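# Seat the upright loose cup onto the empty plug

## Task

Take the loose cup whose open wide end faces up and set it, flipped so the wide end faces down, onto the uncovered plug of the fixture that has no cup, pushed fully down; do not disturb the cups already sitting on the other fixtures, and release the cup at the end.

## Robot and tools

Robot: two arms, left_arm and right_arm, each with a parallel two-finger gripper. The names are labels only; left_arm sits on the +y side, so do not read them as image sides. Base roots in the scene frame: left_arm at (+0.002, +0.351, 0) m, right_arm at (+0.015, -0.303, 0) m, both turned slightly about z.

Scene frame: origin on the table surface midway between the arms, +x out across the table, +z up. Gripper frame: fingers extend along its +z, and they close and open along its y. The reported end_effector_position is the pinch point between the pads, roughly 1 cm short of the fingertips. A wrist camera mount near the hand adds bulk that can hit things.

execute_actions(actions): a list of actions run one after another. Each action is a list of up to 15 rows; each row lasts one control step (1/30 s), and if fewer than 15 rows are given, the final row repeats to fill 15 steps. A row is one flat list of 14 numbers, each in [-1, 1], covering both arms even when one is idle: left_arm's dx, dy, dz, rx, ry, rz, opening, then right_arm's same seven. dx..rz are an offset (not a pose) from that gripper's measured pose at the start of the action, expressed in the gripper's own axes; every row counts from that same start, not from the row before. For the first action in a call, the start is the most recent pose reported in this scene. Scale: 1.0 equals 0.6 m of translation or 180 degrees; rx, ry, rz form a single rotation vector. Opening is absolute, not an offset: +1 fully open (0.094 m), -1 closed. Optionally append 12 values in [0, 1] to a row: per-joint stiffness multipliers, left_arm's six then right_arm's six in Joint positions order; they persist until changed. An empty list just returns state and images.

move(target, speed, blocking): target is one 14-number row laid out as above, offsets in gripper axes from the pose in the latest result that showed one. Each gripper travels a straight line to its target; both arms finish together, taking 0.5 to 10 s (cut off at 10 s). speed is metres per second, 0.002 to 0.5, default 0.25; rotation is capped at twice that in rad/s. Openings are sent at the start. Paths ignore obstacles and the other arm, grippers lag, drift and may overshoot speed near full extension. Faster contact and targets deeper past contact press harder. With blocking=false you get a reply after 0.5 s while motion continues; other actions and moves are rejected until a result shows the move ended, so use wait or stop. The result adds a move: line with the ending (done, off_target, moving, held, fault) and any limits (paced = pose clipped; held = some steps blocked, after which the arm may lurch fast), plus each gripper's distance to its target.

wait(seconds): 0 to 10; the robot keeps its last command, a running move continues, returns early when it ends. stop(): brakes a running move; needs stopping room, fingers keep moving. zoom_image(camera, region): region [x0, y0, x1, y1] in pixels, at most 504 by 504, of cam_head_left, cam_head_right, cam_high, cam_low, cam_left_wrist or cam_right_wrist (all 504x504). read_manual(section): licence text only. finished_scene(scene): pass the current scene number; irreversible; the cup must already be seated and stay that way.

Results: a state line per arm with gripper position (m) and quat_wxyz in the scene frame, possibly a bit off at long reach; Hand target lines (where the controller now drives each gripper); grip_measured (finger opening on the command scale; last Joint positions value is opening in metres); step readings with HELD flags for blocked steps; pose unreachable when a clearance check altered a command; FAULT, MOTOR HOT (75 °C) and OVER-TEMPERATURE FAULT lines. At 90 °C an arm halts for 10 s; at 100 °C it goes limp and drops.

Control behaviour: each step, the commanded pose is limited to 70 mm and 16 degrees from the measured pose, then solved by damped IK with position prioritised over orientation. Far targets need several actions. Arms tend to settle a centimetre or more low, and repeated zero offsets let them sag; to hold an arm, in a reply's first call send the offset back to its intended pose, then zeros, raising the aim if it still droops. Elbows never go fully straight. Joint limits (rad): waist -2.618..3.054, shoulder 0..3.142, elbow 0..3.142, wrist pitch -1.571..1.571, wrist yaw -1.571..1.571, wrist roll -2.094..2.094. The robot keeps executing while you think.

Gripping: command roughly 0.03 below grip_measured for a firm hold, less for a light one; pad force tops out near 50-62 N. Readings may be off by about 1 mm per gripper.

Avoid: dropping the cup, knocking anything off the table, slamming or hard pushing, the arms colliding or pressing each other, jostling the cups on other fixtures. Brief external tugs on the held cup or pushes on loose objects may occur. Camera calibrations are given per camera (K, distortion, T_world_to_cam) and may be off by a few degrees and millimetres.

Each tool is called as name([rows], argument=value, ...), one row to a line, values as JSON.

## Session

execute_actions(actions=[])

Scene clock: 0.00 s.
left_arm: end_effector_position=(+0.2743, -0.0202, +0.2519) grip_measured=+1.000 end_effector_quat_wxyz=(+0.266, +0.851, +0.366, -0.266) | right_arm: end_effector_position=(+0.2402, -0.4092, +0.3269) grip_measured=+1.000 end_effector_quat_wxyz=(+0.658, +0.674, +0.251, +0.222)
Joint positions: left_arm=[-0.729  2.129  2.317 -1.48   0.728  1.544  0.094] | right_arm=[ 0.364  0.614  0.648 -0.119  1.158  1.618  0.094]
Joint velocities: left_arm=[-0.002 -0.012 -0.002 -0.051 -0.081 -0.051  0.   ] | right_arm=[-0.002 -0.007  0.012 -0.125  0.007 -0.022  0.   ]
Hand target (left_arm): +0.271, -0.020, +0.262; +0.276, +0.849, +0.361, -0.268
Hand target (right_arm): +0.239, -0.410, +0.327; +0.659, +0.673, +0.254, +0.218
Joint stiffness scale: left_arm=[1. 1. 1. 1. 1. 1.] | right_arm=[1. 1. 1. 1. 1. 1.]
camera_calibration (this result's frames):
cam_left_wrist: T_world_to_cam=[[-0.757595, 0.612373, -0.225941, 0.272765], [0.613018, 0.786411, 0.0759397, -0.16275], [0.224186, -0.0809742, -0.971177, 0.306293], [0, 0, 0, 1]] pos_world=[0.237747, -0.0142433, 0.371453]
cam_right_wrist: T_world_to_cam=[[-0.170047, -0.0541086, -0.983949, 0.329182], [0.419324, 0.89961, -0.121939, 0.348983], [0.891769, -0.433329, -0.130287, -0.230359], [0, 0, 0, 1]] pos_world=[0.115067, -0.395958, 0.33644]

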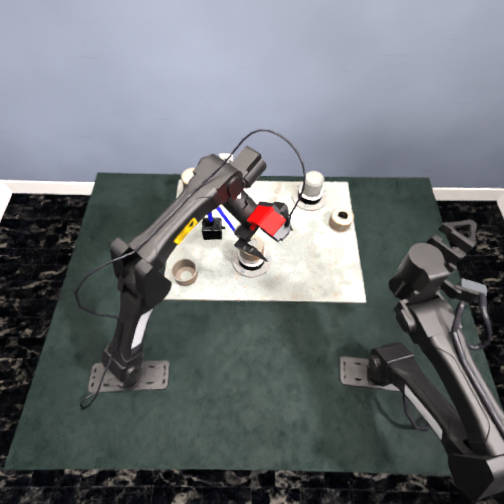

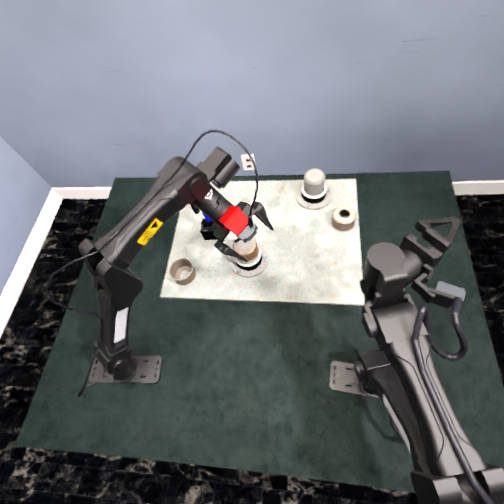

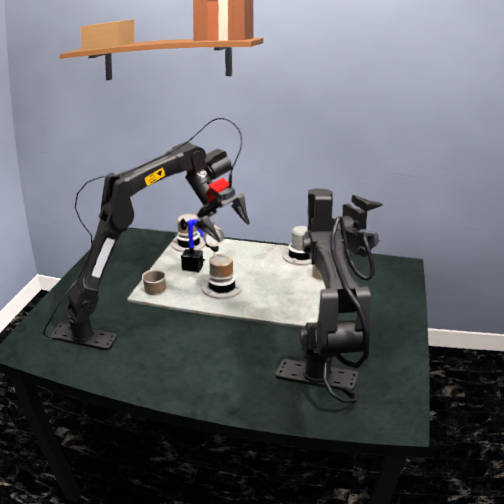

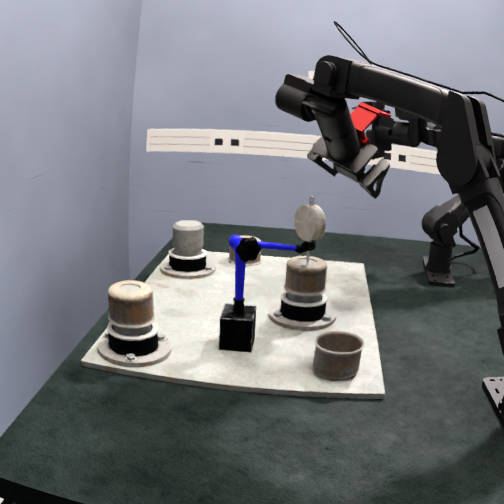

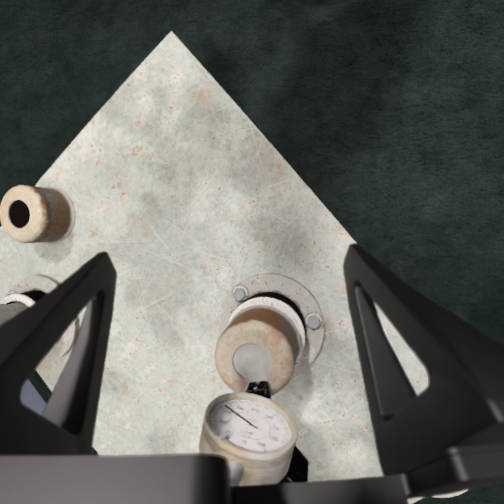

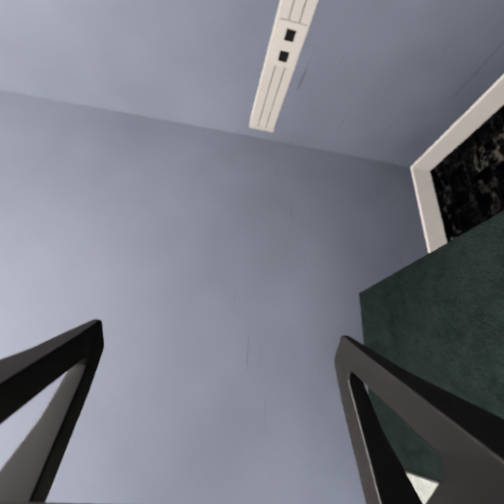

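move(target=[0.262,-0.303,-0.275,-0.218,0.218,-0.696,-0.3,0.33,0.017,-0.462,-0.017,0.672,-0.006,1], speed=0.35)

move(target=[-0.045,0,0.22,0,-0.02,0,-0.3,0,0,0,0,0,0,1], speed=0.15)

Scene clock: 6.83 s.
left_arm: end_effector_position=(+0.2784, +0.2640, +0.2125) grip_measured=-0.298 end_effector_quat_wxyz=(+0.046, +0.008, +0.999, -0.016) | right_arm: end_effector_position=(+0.2201, -0.0734, +0.3262) grip_measured=+1.000 end_effector_quat_wxyz=(+0.110, +0.147, +0.702, +0.688)
Joint positions: left_arm=[-0.356  1.594  1.665 -1.545  0.004 -0.289  0.033] | right_arm=[ 0.509  0.788  0.662  0.083 -0.791  1.589  0.094]
Joint velocities: left_arm=[-0.017 -0.002  0.012 -0.066  0.081 -0.081 -0.   ] | right_arm=[-0.022 -0.002 -0.007 -0.051 -0.007 -0.066  0.   ]
Hand target (left_arm): +0.274, +0.270, +0.219; +0.054, -0.000, +0.998, -0.013
Hand target (right_arm): +0.219, -0.070, +0.338; +0.113, +0.132, +0.699, +0.694
Off the commanded pose (left_arm): 0.013 m, 6 deg.
Off the commanded pose (right_arm): 0.015 m, 3 deg.
Joint stiffness scale: left_arm=[1. 1. 1. 1. 1. 1.] | right_arm=[1. 1. 1. 1. 1. 1.]
joint sent to its limit (left arm) — the command would take joint 4 (wrist pitch) past its lower limit, so that joint was sent only as far as its limit.
move: off_target (left_arm, right_arm)
camera_calibration (this result's frames):
cam_left_wrist: T_world_to_cam=[[-0.0149704, -0.997423, 0.0701604, 0.248229], [-0.754107, 0.057339, 0.654243, 0.0644338], [-0.65658, -0.0431142, -0.753023, 0.478931], [0, 0, 0, 1]] pos_world=[0.366763, 0.264544, 0.301075]
cam_right_wrist: T_world_to_cam=[[0.0600449, -0.0884521, -0.994269, 0.293448], [-0.995243, -0.0818635, -0.052821, 0.272005], [-0.0767222, 0.992711, -0.0929468, 0.238719], [0, 0, 0, 1]] pos_world=[0.271406, -0.188755, 0.328322]

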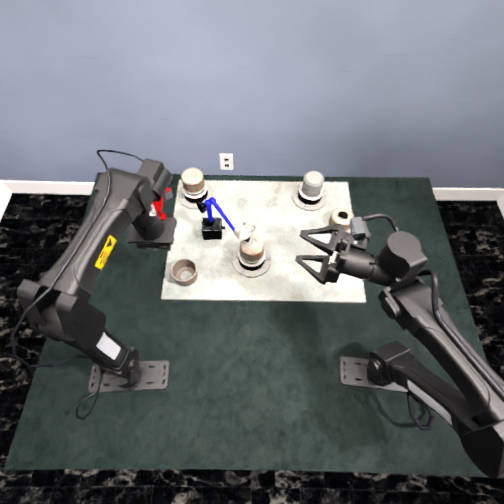

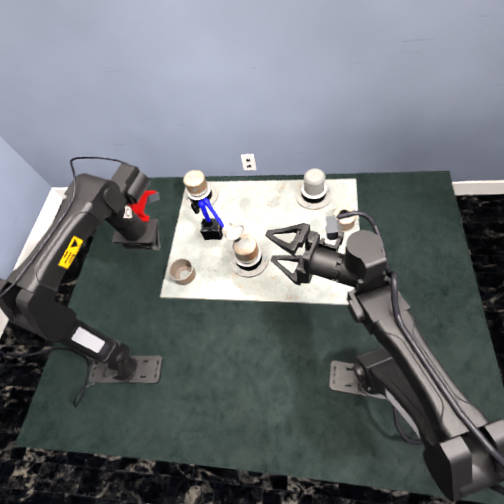

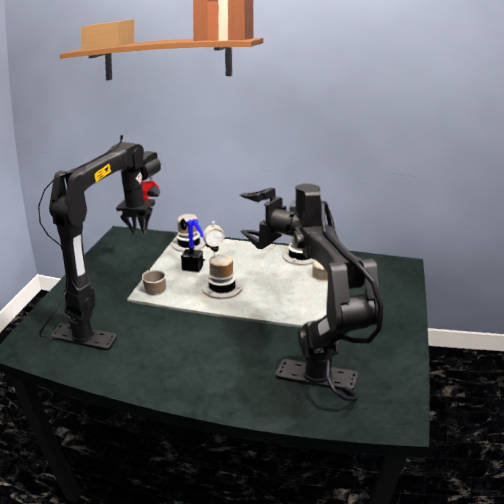

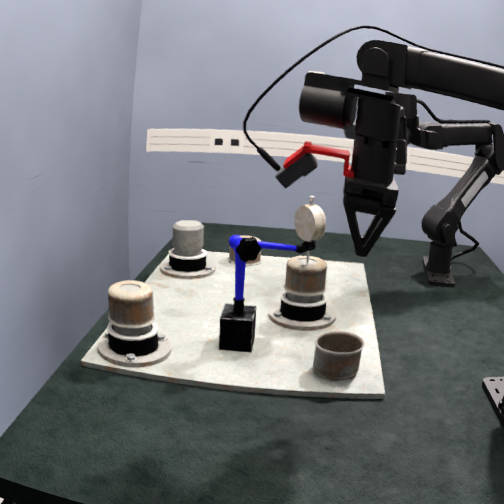

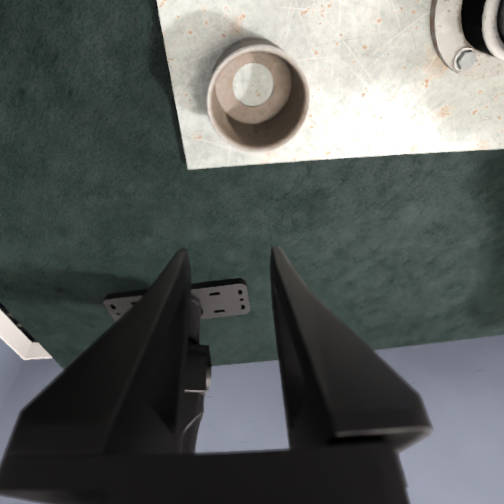

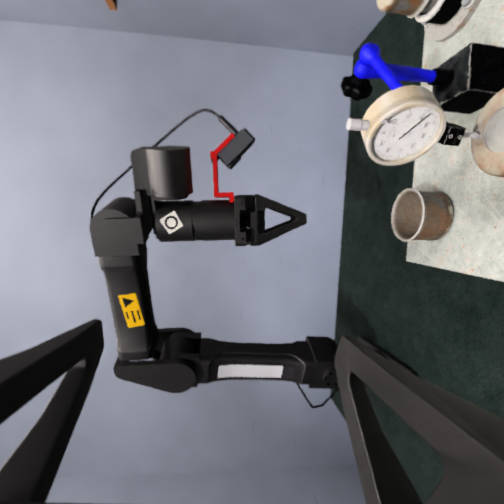

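Scene clock: 8.37 s.
left_arm: end_effector_position=(+0.3096, +0.2553, +0.0831) grip_measured=-0.298 end_effector_quat_wxyz=(+0.067, +0.008, +0.998, -0.019) | right_arm: end_effector_position=(+0.2201, -0.0734, +0.3262) grip_measured=+1.000 end_effector_quat_wxyz=(+0.110, +0.147, +0.702, +0.688)
Joint positions: left_arm=[-0.356  1.651  1.201 -0.981 -0.002 -0.289  0.033] | right_arm=[ 0.509  0.788  0.662  0.083 -0.791  1.589  0.094]
Joint velocities: left_arm=[-0.002  0.007 -0.012 -0.022 -0.037  0.007  0.001] | right_arm=[-0.002  0.002  0.007  0.066 -0.095  0.007  0.   ]
Hand target (left_arm): +0.315, +0.258, +0.084; +0.077, +0.007, +0.997, -0.016
Hand target (right_arm): +0.220, -0.073, +0.326; +0.110, +0.147, +0.702, +0.688
Off the commanded pose (left_arm): 0.009 m, 1 deg.
Off the commanded pose (right_arm): 0.000 m, 0 deg.
Joint stiffness scale: left_arm=[1. 1. 1. 1. 1. 1.] | right_arm=[1. 1. 1. 1. 1. 1.]
move: done
camera_calibration (this result's frames):
cam_left_wrist: T_world_to_cam=[[-0.0178267, -0.996878, 0.0769199, 0.249224], [-0.781441, 0.0618835, 0.620903, 0.183219], [-0.623724, -0.0490398, -0.780105, 0.395184], [0, 0, 0, 1]] pos_world=[0.394104, 0.256488, 0.175353]
cam_right_wrist: T_world_to_cam=[[0.0600449, -0.0884521, -0.994269, 0.293448], [-0.995243, -0.0818635, -0.052821, 0.272005], [-0.0767222, 0.992711, -0.0929468, 0.238719], [0, 0, 0, 1]] pos_world=[0.271406, -0.188755, 0.328322]

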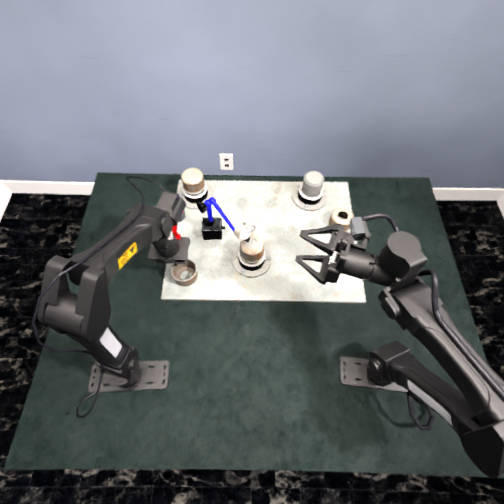

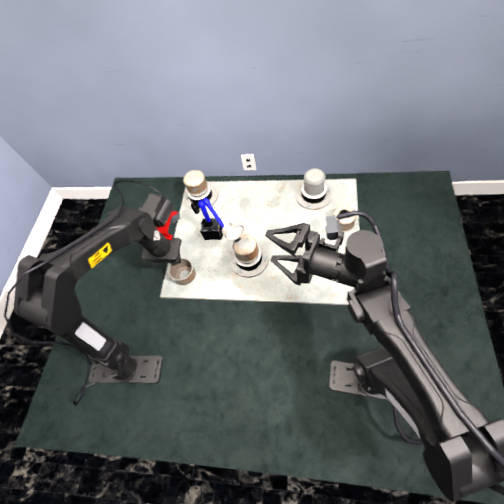

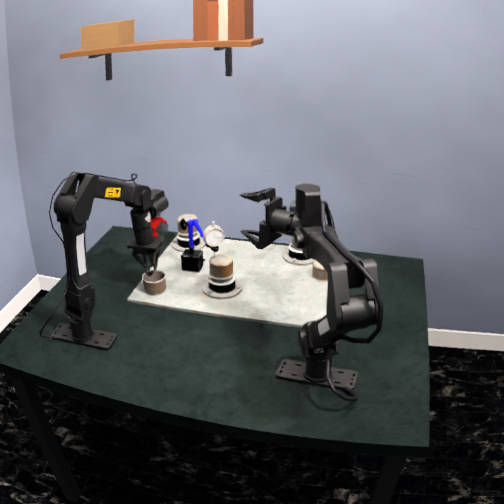

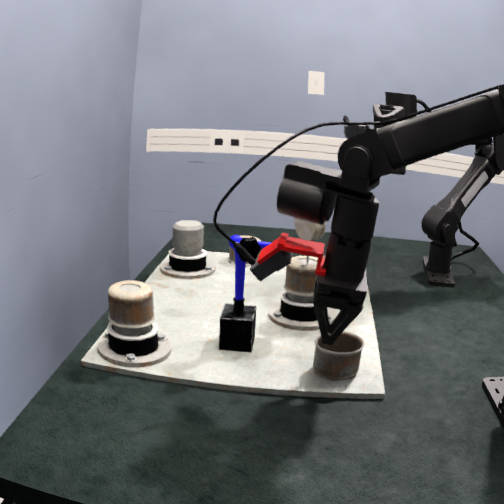

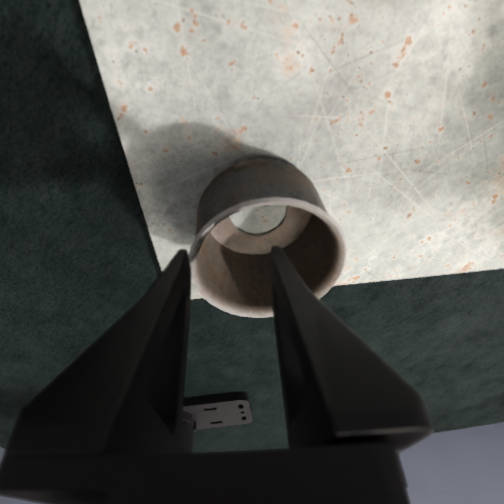

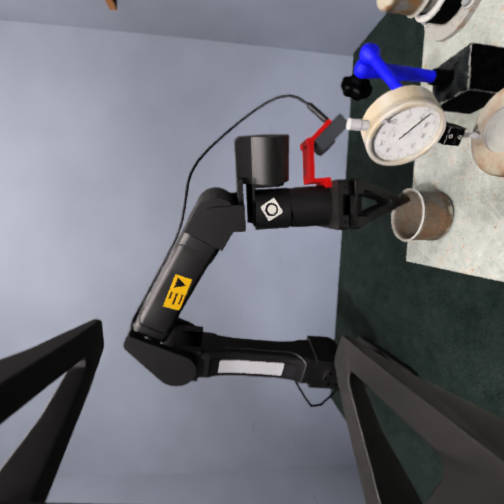

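move(target=[0.025,0.032,0.018,-0.012,0.033,0,-0.3,0,0,0,0,0,0,1], speed=0.08)

move(target=[-0.006,0.003,0.028,0,-0.012,0,-0.3,0,0,0,0,0,0,1], speed=0.05)

Scene clock: 10.20 s.
left_arm: end_effector_position=(+0.2972, +0.2693, +0.0705) grip_measured=-0.298 end_effector_quat_wxyz=(+0.021, +0.010, +1.000, -0.005) | right_arm: end_effector_position=(+0.2201, -0.0734, +0.3262) grip_measured=+1.000 end_effector_quat_wxyz=(+0.110, +0.147, +0.702, +0.688)
Joint positions: left_arm=[-0.324  1.69   1.201 -1.038 -0.002 -0.252  0.033] | right_arm=[ 0.509  0.788  0.662  0.083 -0.791  1.589  0.094]
Joint velocities: left_arm=[ 0.007 -0.002  0.007 -0.051  0.051 -0.007 -0.   ] | right_arm=[-0.007 -0.012 -0.022 -0.037  0.051 -0.037  0.   ]
Hand target (left_arm): +0.296, +0.274, +0.070; +0.015, +0.008, +1.000, +0.001
Hand target (right_arm): +0.220, -0.073, +0.326; +0.110, +0.147, +0.702, +0.688
Off the commanded pose (left_arm): 0.005 m, 1 deg.
Off the commanded pose (right_arm): 0.000 m, 0 deg.
Joint stiffness scale: left_arm=[1. 1. 1. 1. 1. 1.] | right_arm=[1. 1. 1. 1. 1. 1.]
move: done
camera_calibration (this result's frames):
cam_left_wrist: T_world_to_cam=[[-0.0166015, -0.998708, 0.0480237, 0.266154], [-0.721546, 0.0452161, 0.690889, 0.162314], [-0.692168, -0.0231815, -0.721364, 0.387564], [0, 0, 0, 1]] pos_world=[0.389794, 0.267455, 0.154652]
cam_right_wrist: T_world_to_cam=[[0.0600449, -0.0884521, -0.994269, 0.293448], [-0.995243, -0.0818635, -0.052821, 0.272005], [-0.0767222, 0.992711, -0.0929468, 0.238719], [0, 0, 0, 1]] pos_world=[0.271406, -0.188755, 0.328322]

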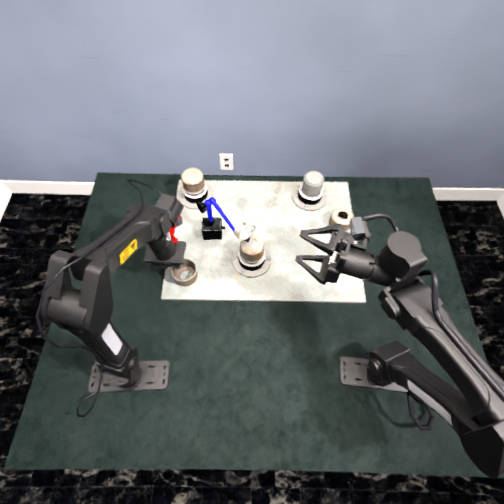

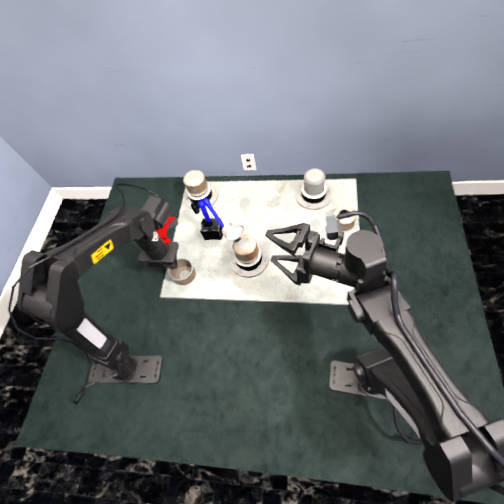

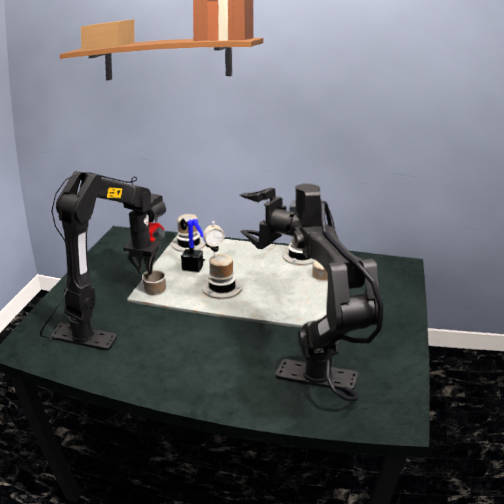

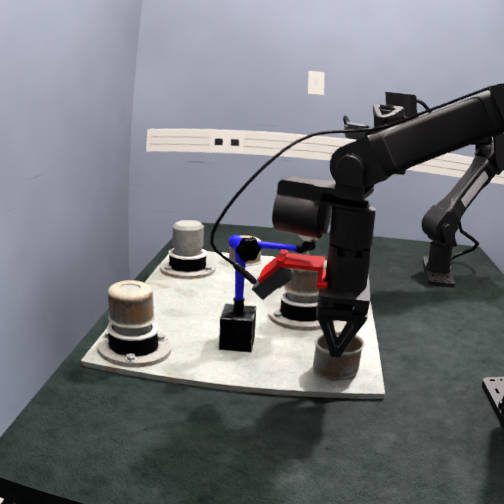

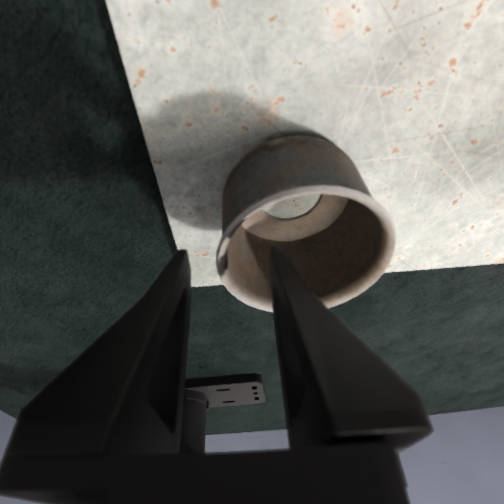

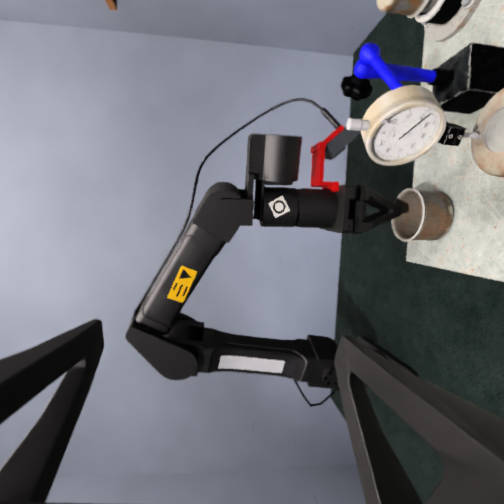

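Scene clock: 11.13 s.
left_arm: end_effector_position=(+0.2978, +0.2691, +0.0543) grip_measured=-0.298 end_effector_quat_wxyz=(+0.032, +0.010, +0.999, -0.008) | right_arm: end_effector_position=(+0.2201, -0.0734, +0.3262) grip_measured=+1.000 end_effector_quat_wxyz=(+0.110, +0.147, +0.702, +0.688)
Joint positions: left_arm=[-0.324  1.69   1.133 -0.948 -0.002 -0.252  0.033] | right_arm=[ 0.509  0.788  0.662  0.083 -0.791  1.589  0.094]
Joint velocities: left_arm=[ 0.002  0.012 -0.022  0.022 -0.051  0.037 -0.001] | right_arm=[-0.007 -0.017  0.007  0.007 -0.037  0.022  0.   ]
Hand target (left_arm): +0.301, +0.271, +0.054; +0.040, +0.010, +0.999, -0.005
Hand target (right_arm): +0.220, -0.073, +0.326; +0.110, +0.147, +0.702, +0.688
Off the commanded pose (left_arm): 0.004 m, 1 deg.
Off the commanded pose (right_arm): 0.000 m, 0 deg.
Joint stiffness scale: left_arm=[1. 1. 1. 1. 1. 1.] | right_arm=[1. 1. 1. 1. 1. 1.]
move: done
camera_calibration (this result's frames):
cam_left_wrist: T_world_to_cam=[[-0.0176646, -0.99841, 0.0535269, 0.266709], [-0.735849, 0.0492263, 0.675354, 0.177938], [-0.676916, -0.0274578, -0.735548, 0.3737], [0, 0, 0, 1]] pos_world=[0.38861, 0.267787, 0.140427]
cam_right_wrist: T_world_to_cam=[[0.0600449, -0.0884521, -0.994269, 0.293448], [-0.995243, -0.0818635, -0.052821, 0.272005], [-0.0767222, 0.992711, -0.0929468, 0.238719], [0, 0, 0, 1]] pos_world=[0.271406, -0.188755, 0.328322]

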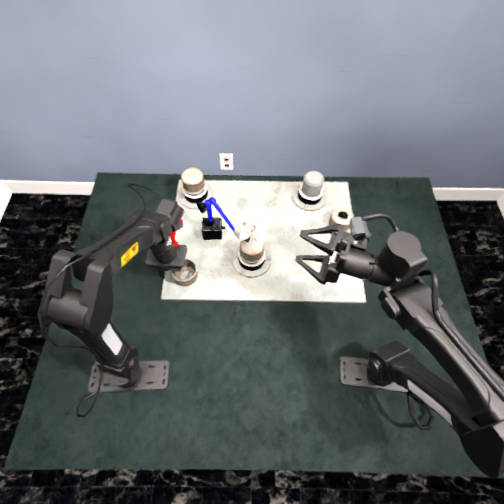

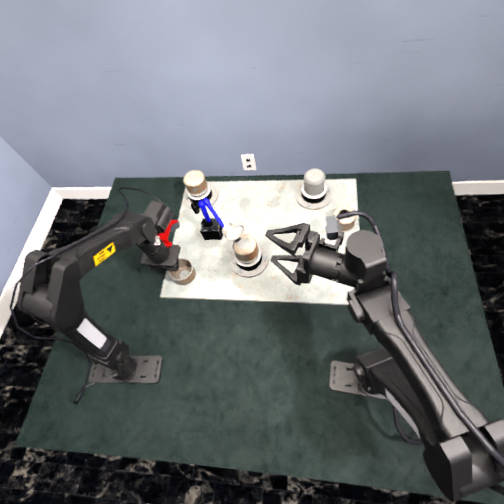

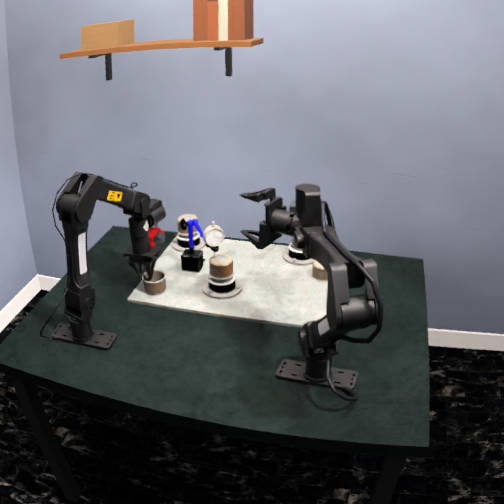

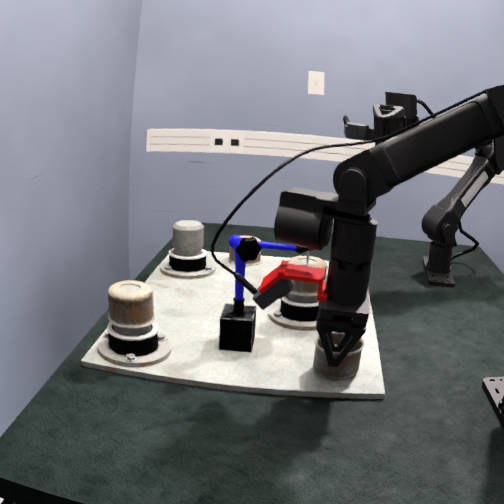

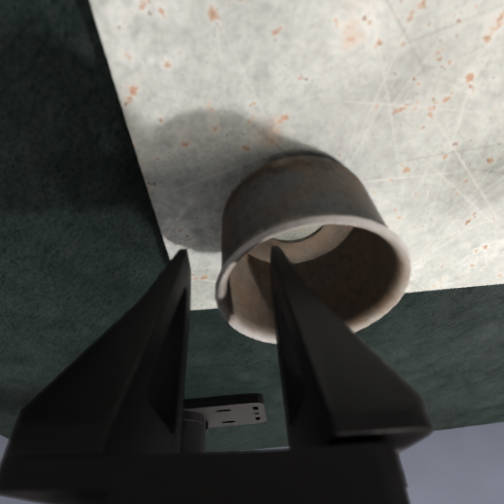

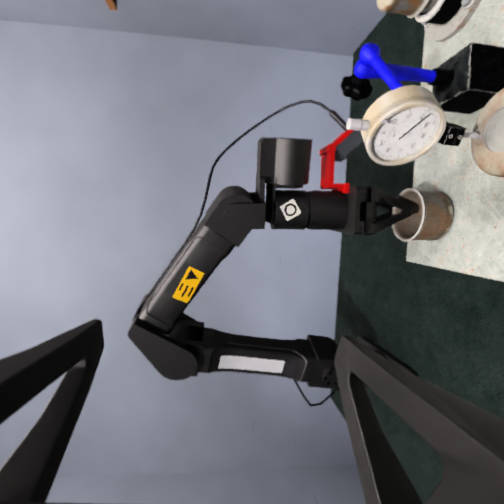

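execute_actions([
  [[0.013,0.003,0.024,0,0.022,0,-0.3,0,0,0,0,0,0,1]],
  [[0,0,0,0,0,0,-0.8,0,0,0,0,0,0,1]],
  [[0,0,0,0,0,0,-1,0,0,0,0,0,0,1]],
])

Scene clock: 13.03 s.
left_arm: end_effector_position=(+0.2925, +0.2694, +0.0389) grip_measured=-0.905 end_effector_quat_wxyz=(+0.003, +0.012, +1.000, -0.003) | right_arm: end_effector_position=(+0.2201, -0.0734, +0.3262) grip_measured=+1.000 end_effector_quat_wxyz=(+0.110, +0.147, +0.702, +0.688)
Joint positions: left_arm=[-0.324  1.744  1.133 -0.954  0.004 -0.249  0.004] | right_arm=[ 0.509  0.788  0.662  0.083 -0.791  1.589  0.094]
Joint velocities: left_arm=[-0.012 -0.017 -0.002 -0.11   0.037 -0.081 -0.   ] | right_arm=[-0.007  0.007 -0.012  0.037  0.051  0.037  0.   ]
Hand target (left_arm): +0.293, +0.269, +0.039; +0.003, +0.012, +1.000, -0.004
Hand target (right_arm): +0.220, -0.073, +0.326; +0.110, +0.147, +0.702, +0.688
Off the commanded pose (left_arm): 0.000 m, 0 deg.
Off the commanded pose (right_arm): 0.000 m, 0 deg.
Joint stiffness scale: left_arm=[1. 1. 1. 1. 1. 1.] | right_arm=[1. 1. 1. 1. 1. 1.]
Step readings (end_effector_position; steps 1 to 15: 1st action; 16 to 30: 2nd action; 31 to 45: 3rd action):
0: left_arm (+0.2982, +0.2690, +0.0543) | right_arm (+0.2201, -0.0734, +0.3262)
1: left_arm (+0.2975, +0.2690, +0.0532) | right_arm (+0.2201, -0.0734, +0.3262)
2: left_arm (+0.2970, +0.2689, +0.0511) | right_arm (+0.2201, -0.0734, +0.3262)
4: left_arm (+0.2949, +0.2691, +0.0449) | right_arm (+0.2201, -0.0734, +0.3262)
8: left_arm (+0.2928, +0.2693, +0.0389) | right_arm (+0.2201, -0.0734, +0.3262)
15: left_arm (+0.2925, +0.2691, +0.0389) | right_arm (+0.2201, -0.0734, +0.3262)
16: left_arm (+0.2925, +0.2691, +0.0389) | right_arm (+0.2201, -0.0734, +0.3262)
17: left_arm (+0.2925, +0.2691, +0.0389) | right_arm (+0.2201, -0.0734, +0.3262)
19: left_arm (+0.2925, +0.2691, +0.0389) | right_arm (+0.2201, -0.0734, +0.3262)
23: left_arm (+0.2925, +0.2691, +0.0389) | right_arm (+0.2201, -0.0734, +0.3262)
30: left_arm (+0.2925, +0.2691, +0.0389) | right_arm (+0.2201, -0.0734, +0.3262)
31: left_arm (+0.2925, +0.2694, +0.0389) | right_arm (+0.2201, -0.0734, +0.3262)
32: left_arm (+0.2925, +0.2694, +0.0389) | right_arm (+0.2201, -0.0734, +0.3262)
34: left_arm (+0.2925, +0.2694, +0.0389) | right_arm (+0.2201, -0.0734, +0.3262)
38: left_arm (+0.2925, +0.2694, +0.0389) | right_arm (+0.2201, -0.0734, +0.3262)
45: end_effector_position above
camera_calibration (this result's frames):
cam_left_wrist: T_world_to_cam=[[-0.0184431, -0.998828, 0.044757, 0.268412], [-0.694813, 0.044993, 0.717781, 0.171858], [-0.718954, -0.0178596, -0.694829, 0.366931], [0, 0, 0, 1]] pos_world=[0.388166, 0.266918, 0.119584]
cam_right_wrist: T_world_to_cam=[[0.0600449, -0.0884521, -0.994269, 0.293448], [-0.995243, -0.0818635, -0.052821, 0.272005], [-0.0767222, 0.992711, -0.0929468, 0.238719], [0, 0, 0, 1]] pos_world=[0.271406, -0.188755, 0.328322]

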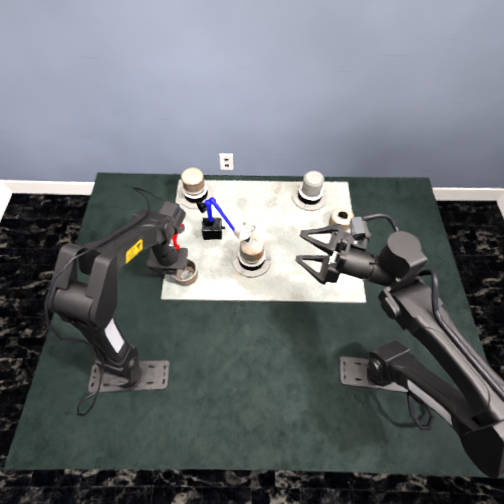

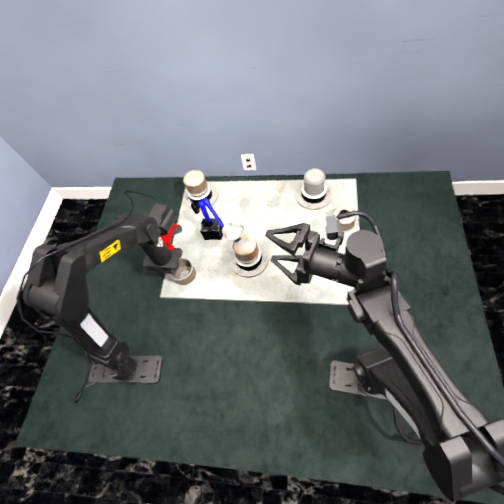

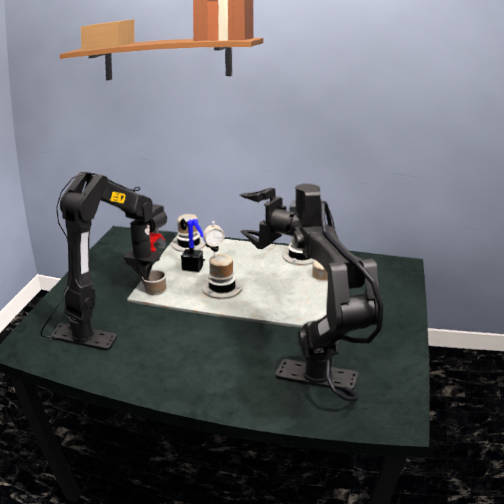

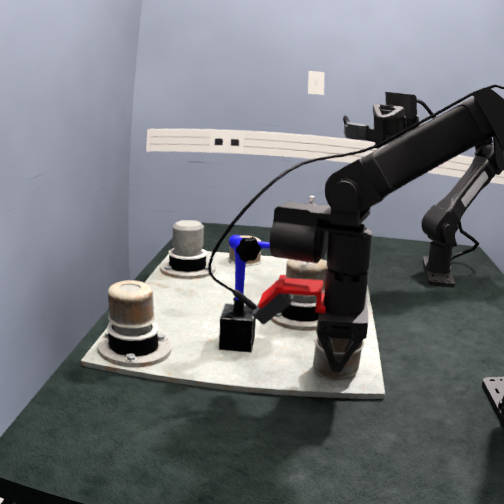

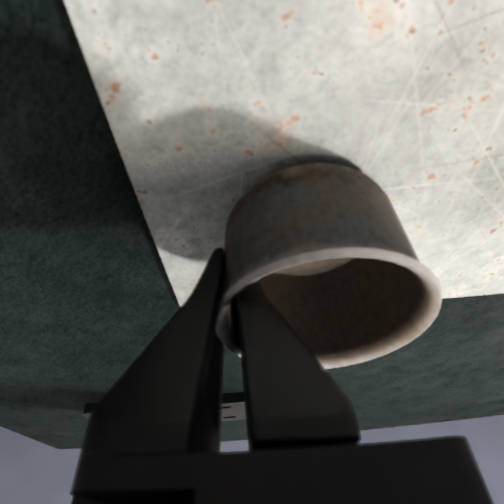

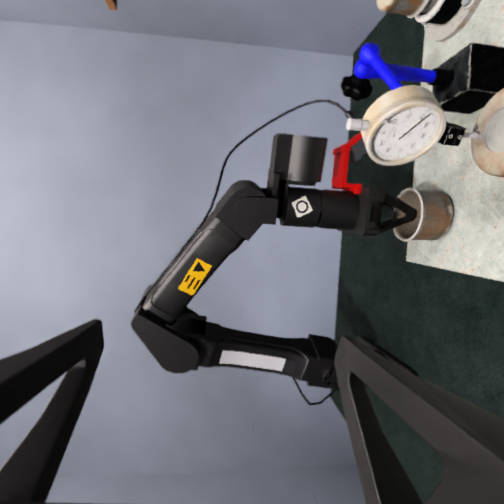

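move(target=[-0.005,-0.3,-0.52,0.2,-0.494,0.186,-1,0,0.025,0.09,-0.01,0,-0.01,1])

Scene clock: 17.97 s.
left_arm: end_effector_position=(+0.2940, +0.1003, +0.3316) grip_measured=-0.905 end_effector_quat_wxyz=(+0.651, +0.253, +0.658, -0.280) | right_arm: end_effector_position=(+0.2388, -0.0272, +0.3273) grip_measured=+1.000 end_effector_quat_wxyz=(+0.116, +0.145, +0.699, +0.690)
Joint positions: left_arm=[-0.709  1.035  0.734  0.307  0.114 -0.041  0.004] | right_arm=[ 0.693  0.969  0.714  0.231 -0.601  1.595  0.094]
Joint velocities: left_arm=[-0.002  0.012  0.012 -0.007  0.051  0.007 -0.001] | right_arm=[ 0.007 -0.002 -0.007  0.037 -0.037 -0.022  0.   ]
Hand target (left_arm): +0.290, +0.096, +0.354; +0.675, +0.252, +0.628, -0.295
Hand target (right_arm): +0.239, -0.024, +0.340; +0.122, +0.135, +0.693, +0.698
Off the commanded pose (left_arm): 0.023 m, 5 deg.
Off the commanded pose (right_arm): 0.013 m, 2 deg.
Joint stiffness scale: left_arm=[1. 1. 1. 1. 1. 1.] | right_arm=[1. 1. 1. 1. 1. 1.]
move: off_target (left_arm, right_arm)
camera_calibration (this result's frames):
cam_left_wrist: T_world_to_cam=[[-0.724695, -0.687536, 0.0459547, 0.262404], [-0.516768, 0.49816, -0.696267, 0.341516], [0.455816, -0.528329, -0.71631, 0.281247], [0, 0, 0, 1]] pos_world=[0.23845, 0.158874, 0.427188]
cam_right_wrist: T_world_to_cam=[[0.0738279, -0.0833722, -0.99378, 0.294179], [-0.994806, -0.0761834, -0.0675127, 0.299302], [-0.0700809, 0.993602, -0.0885636, 0.191395], [0, 0, 0, 1]] pos_world=[0.289441, -0.142842, 0.329506]

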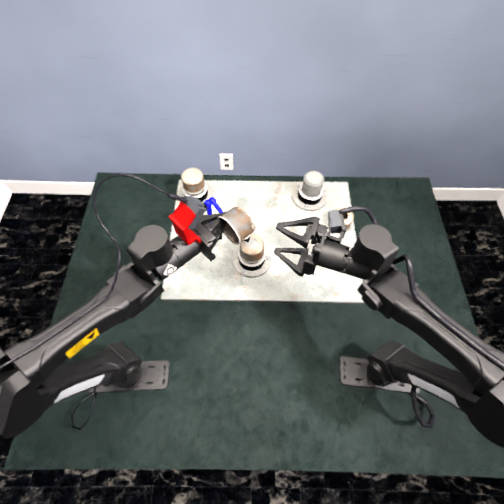

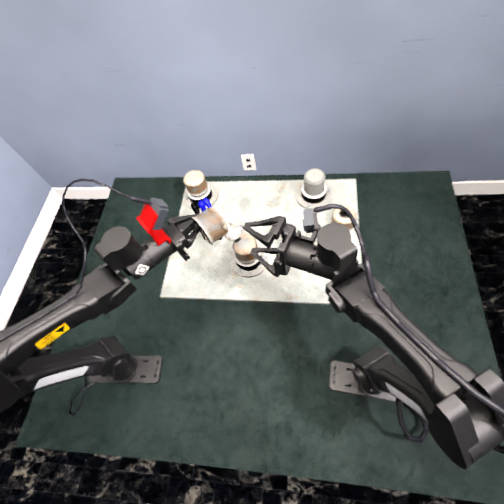

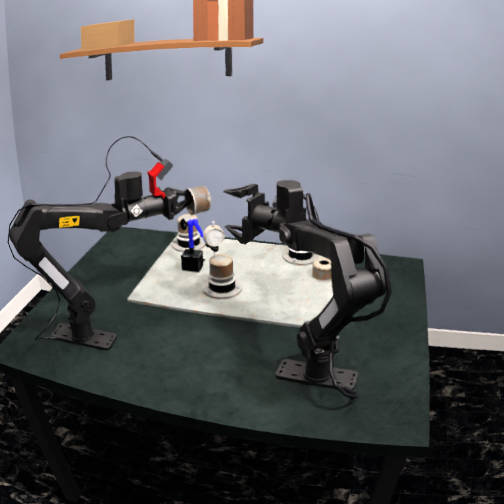

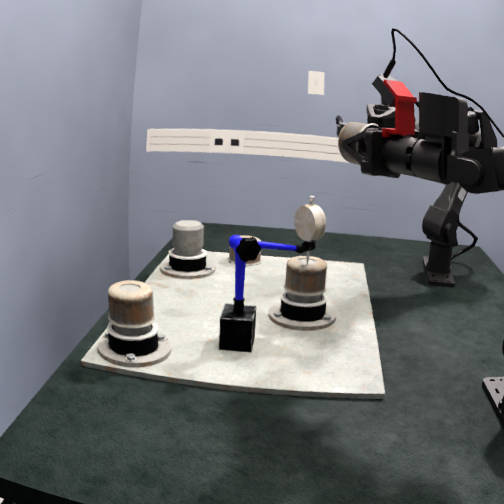

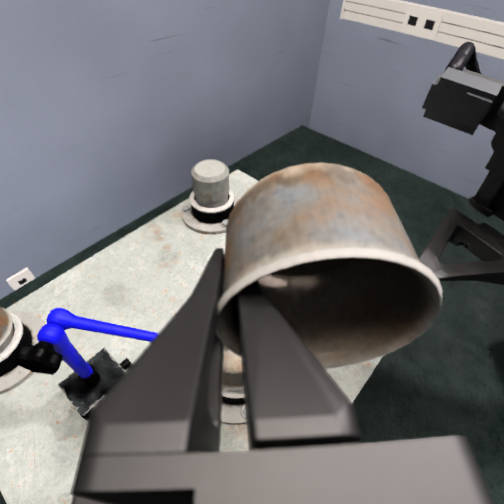

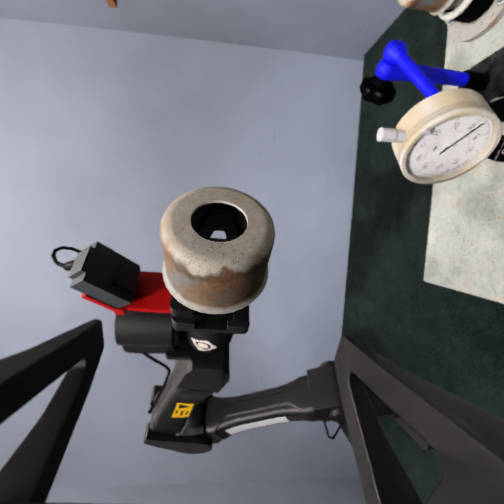

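Goal for right ≈ (0.276, 0.073, 0.334).

execute_actions([
  [[-0.037,0,0,0,-0.025,0.003,-1,0.003,0.03,0.045,-0.01,0,-0.01,1]],
  [[-0.037,0,0,0,-0.025,0.003,-1,0.003,0.027,0.045,-0.008,0,-0.006,1]],
  [[-0.037,0,0,0,-0.025,0.003,-1,0.003,0.024,0.045,-0.008,0,-0.006,1]],
])

Scene clock: 20.07 s.
left_arm: end_effector_position=(+0.2940, +0.1002, +0.3319) grip_measured=-0.905 end_effector_quat_wxyz=(+0.652, +0.253, +0.658, -0.280) | right_arm: end_effector_position=(+0.2613, +0.0398, +0.3298) grip_measured=+1.000 end_effector_quat_wxyz=(+0.116, +0.145, +0.702, +0.688)
Joint positions: left_arm=[-0.709  1.035  0.734  0.309  0.115 -0.038  0.004] | right_arm=[ 0.863  1.233  0.87   0.334 -0.43   1.595  0.094]
Joint velocities: left_arm=[-0.012  0.007 -0.012  0.037 -0.022 -0.007  0.   ] | right_arm=[-0.002 -0.012 -0.012  0.022  0.11  -0.007  0.   ]
Hand target (left_arm): +0.293, +0.101, +0.354; +0.678, +0.245, +0.631, -0.287
Hand target (right_arm): +0.262, +0.043, +0.345; +0.125, +0.136, +0.692, +0.697
Off the commanded pose (left_arm): 0.022 m, 5 deg.
Off the commanded pose (right_arm): 0.015 m, 2 deg.
Joint stiffness scale: left_arm=[1. 1. 1. 1. 1. 1.] | right_arm=[1. 1. 1. 1. 1. 1.]
Step readings (end_effector_position; steps 1 to 15: 1st action; 16 to 30: 2nd action; 31 to 45: 3rd action):
0: left_arm (+0.2940, +0.1002, +0.3319) | right_arm (+0.2388, -0.0272, +0.3273)
1: left_arm (+0.2940, +0.1002, +0.3319) | right_arm (+0.2396, -0.0251, +0.3277)
2: left_arm (+0.2940, +0.1002, +0.3319) | right_arm (+0.2396, -0.0192, +0.3295)
4: left_arm (+0.2940, +0.1002, +0.3319) | right_arm (+0.2398, -0.0083, +0.3310)
8: left_arm (+0.2940, +0.1002, +0.3319) | right_arm (+0.2443, -0.0042, +0.3281)
15: left_arm (+0.2940, +0.1002, +0.3319) | right_arm (+0.2463, -0.0049, +0.3298)
16: left_arm (+0.2940, +0.1002, +0.3319) | right_arm (+0.2472, -0.0027, +0.3300)
17: left_arm (+0.2940, +0.1002, +0.3319) | right_arm (+0.2477, +0.0028, +0.3320)
19: left_arm (+0.2940, +0.1002, +0.3319) | right_arm (+0.2483, +0.0135, +0.3337)
23: left_arm (+0.2940, +0.1002, +0.3319) | right_arm (+0.2522, +0.0181, +0.3300)
30: left_arm (+0.2940, +0.1002, +0.3319) | right_arm (+0.2537, +0.0175, +0.3308)
31: left_arm (+0.2940, +0.1002, +0.3319) | right_arm (+0.2547, +0.0196, +0.3311)
32: left_arm (+0.2940, +0.1002, +0.3319) | right_arm (+0.2557, +0.0248, +0.3329)
34: left_arm (+0.2940, +0.1002, +0.3319) | right_arm (+0.2566, +0.0353, +0.3340)
38: left_arm (+0.2940, +0.1002, +0.3319) | right_arm (+0.2600, +0.0402, +0.3291)
45: end_effector_position above
camera_calibration (this result's frames):
cam_left_wrist: T_world_to_cam=[[-0.725082, -0.687315, 0.0430534, 0.263387], [-0.514445, 0.499031, -0.697362, 0.341397], [0.457823, -0.527794, -0.715424, 0.28049], [0, 0, 0, 1]] pos_world=[0.238193, 0.158704, 0.427407]
cam_right_wrist: T_world_to_cam=[[0.0719286, -0.0907962, -0.993269, 0.30119], [-0.995008, -0.0755952, -0.0651443, 0.326214], [-0.0691715, 0.992996, -0.0957804, 0.128719], [0, 0, 0, 1]] pos_world=[0.311825, -0.07581, 0.332743]

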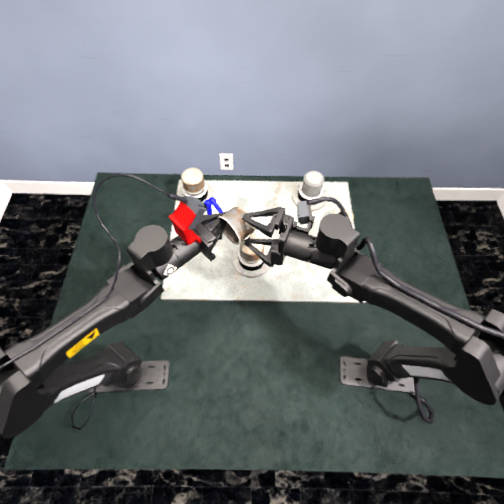

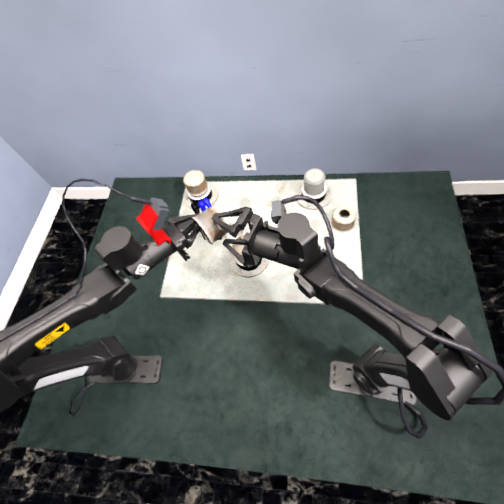

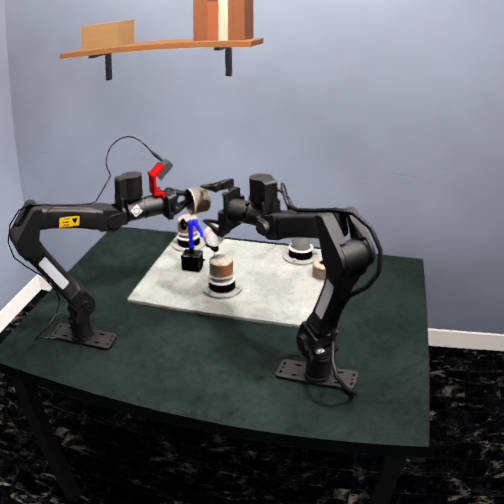

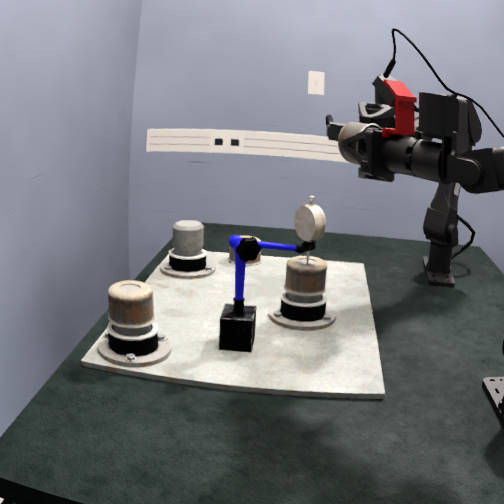

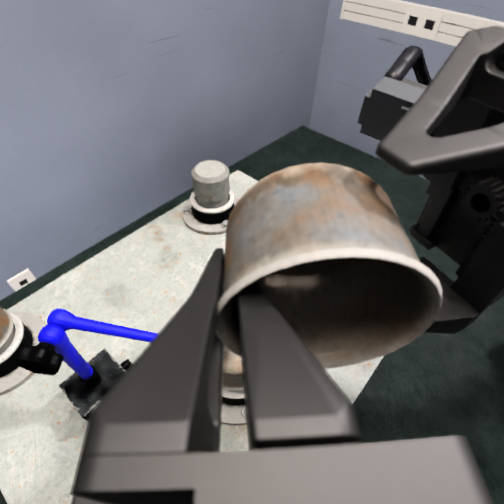

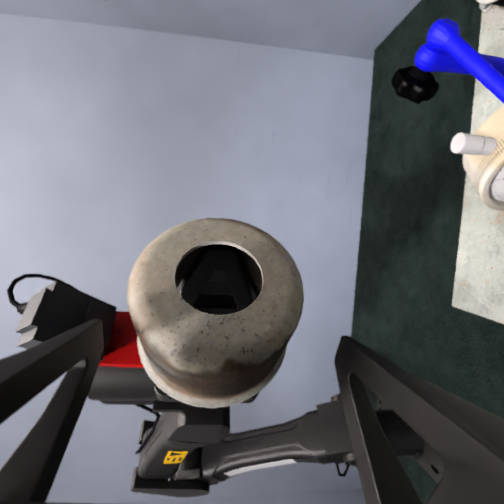

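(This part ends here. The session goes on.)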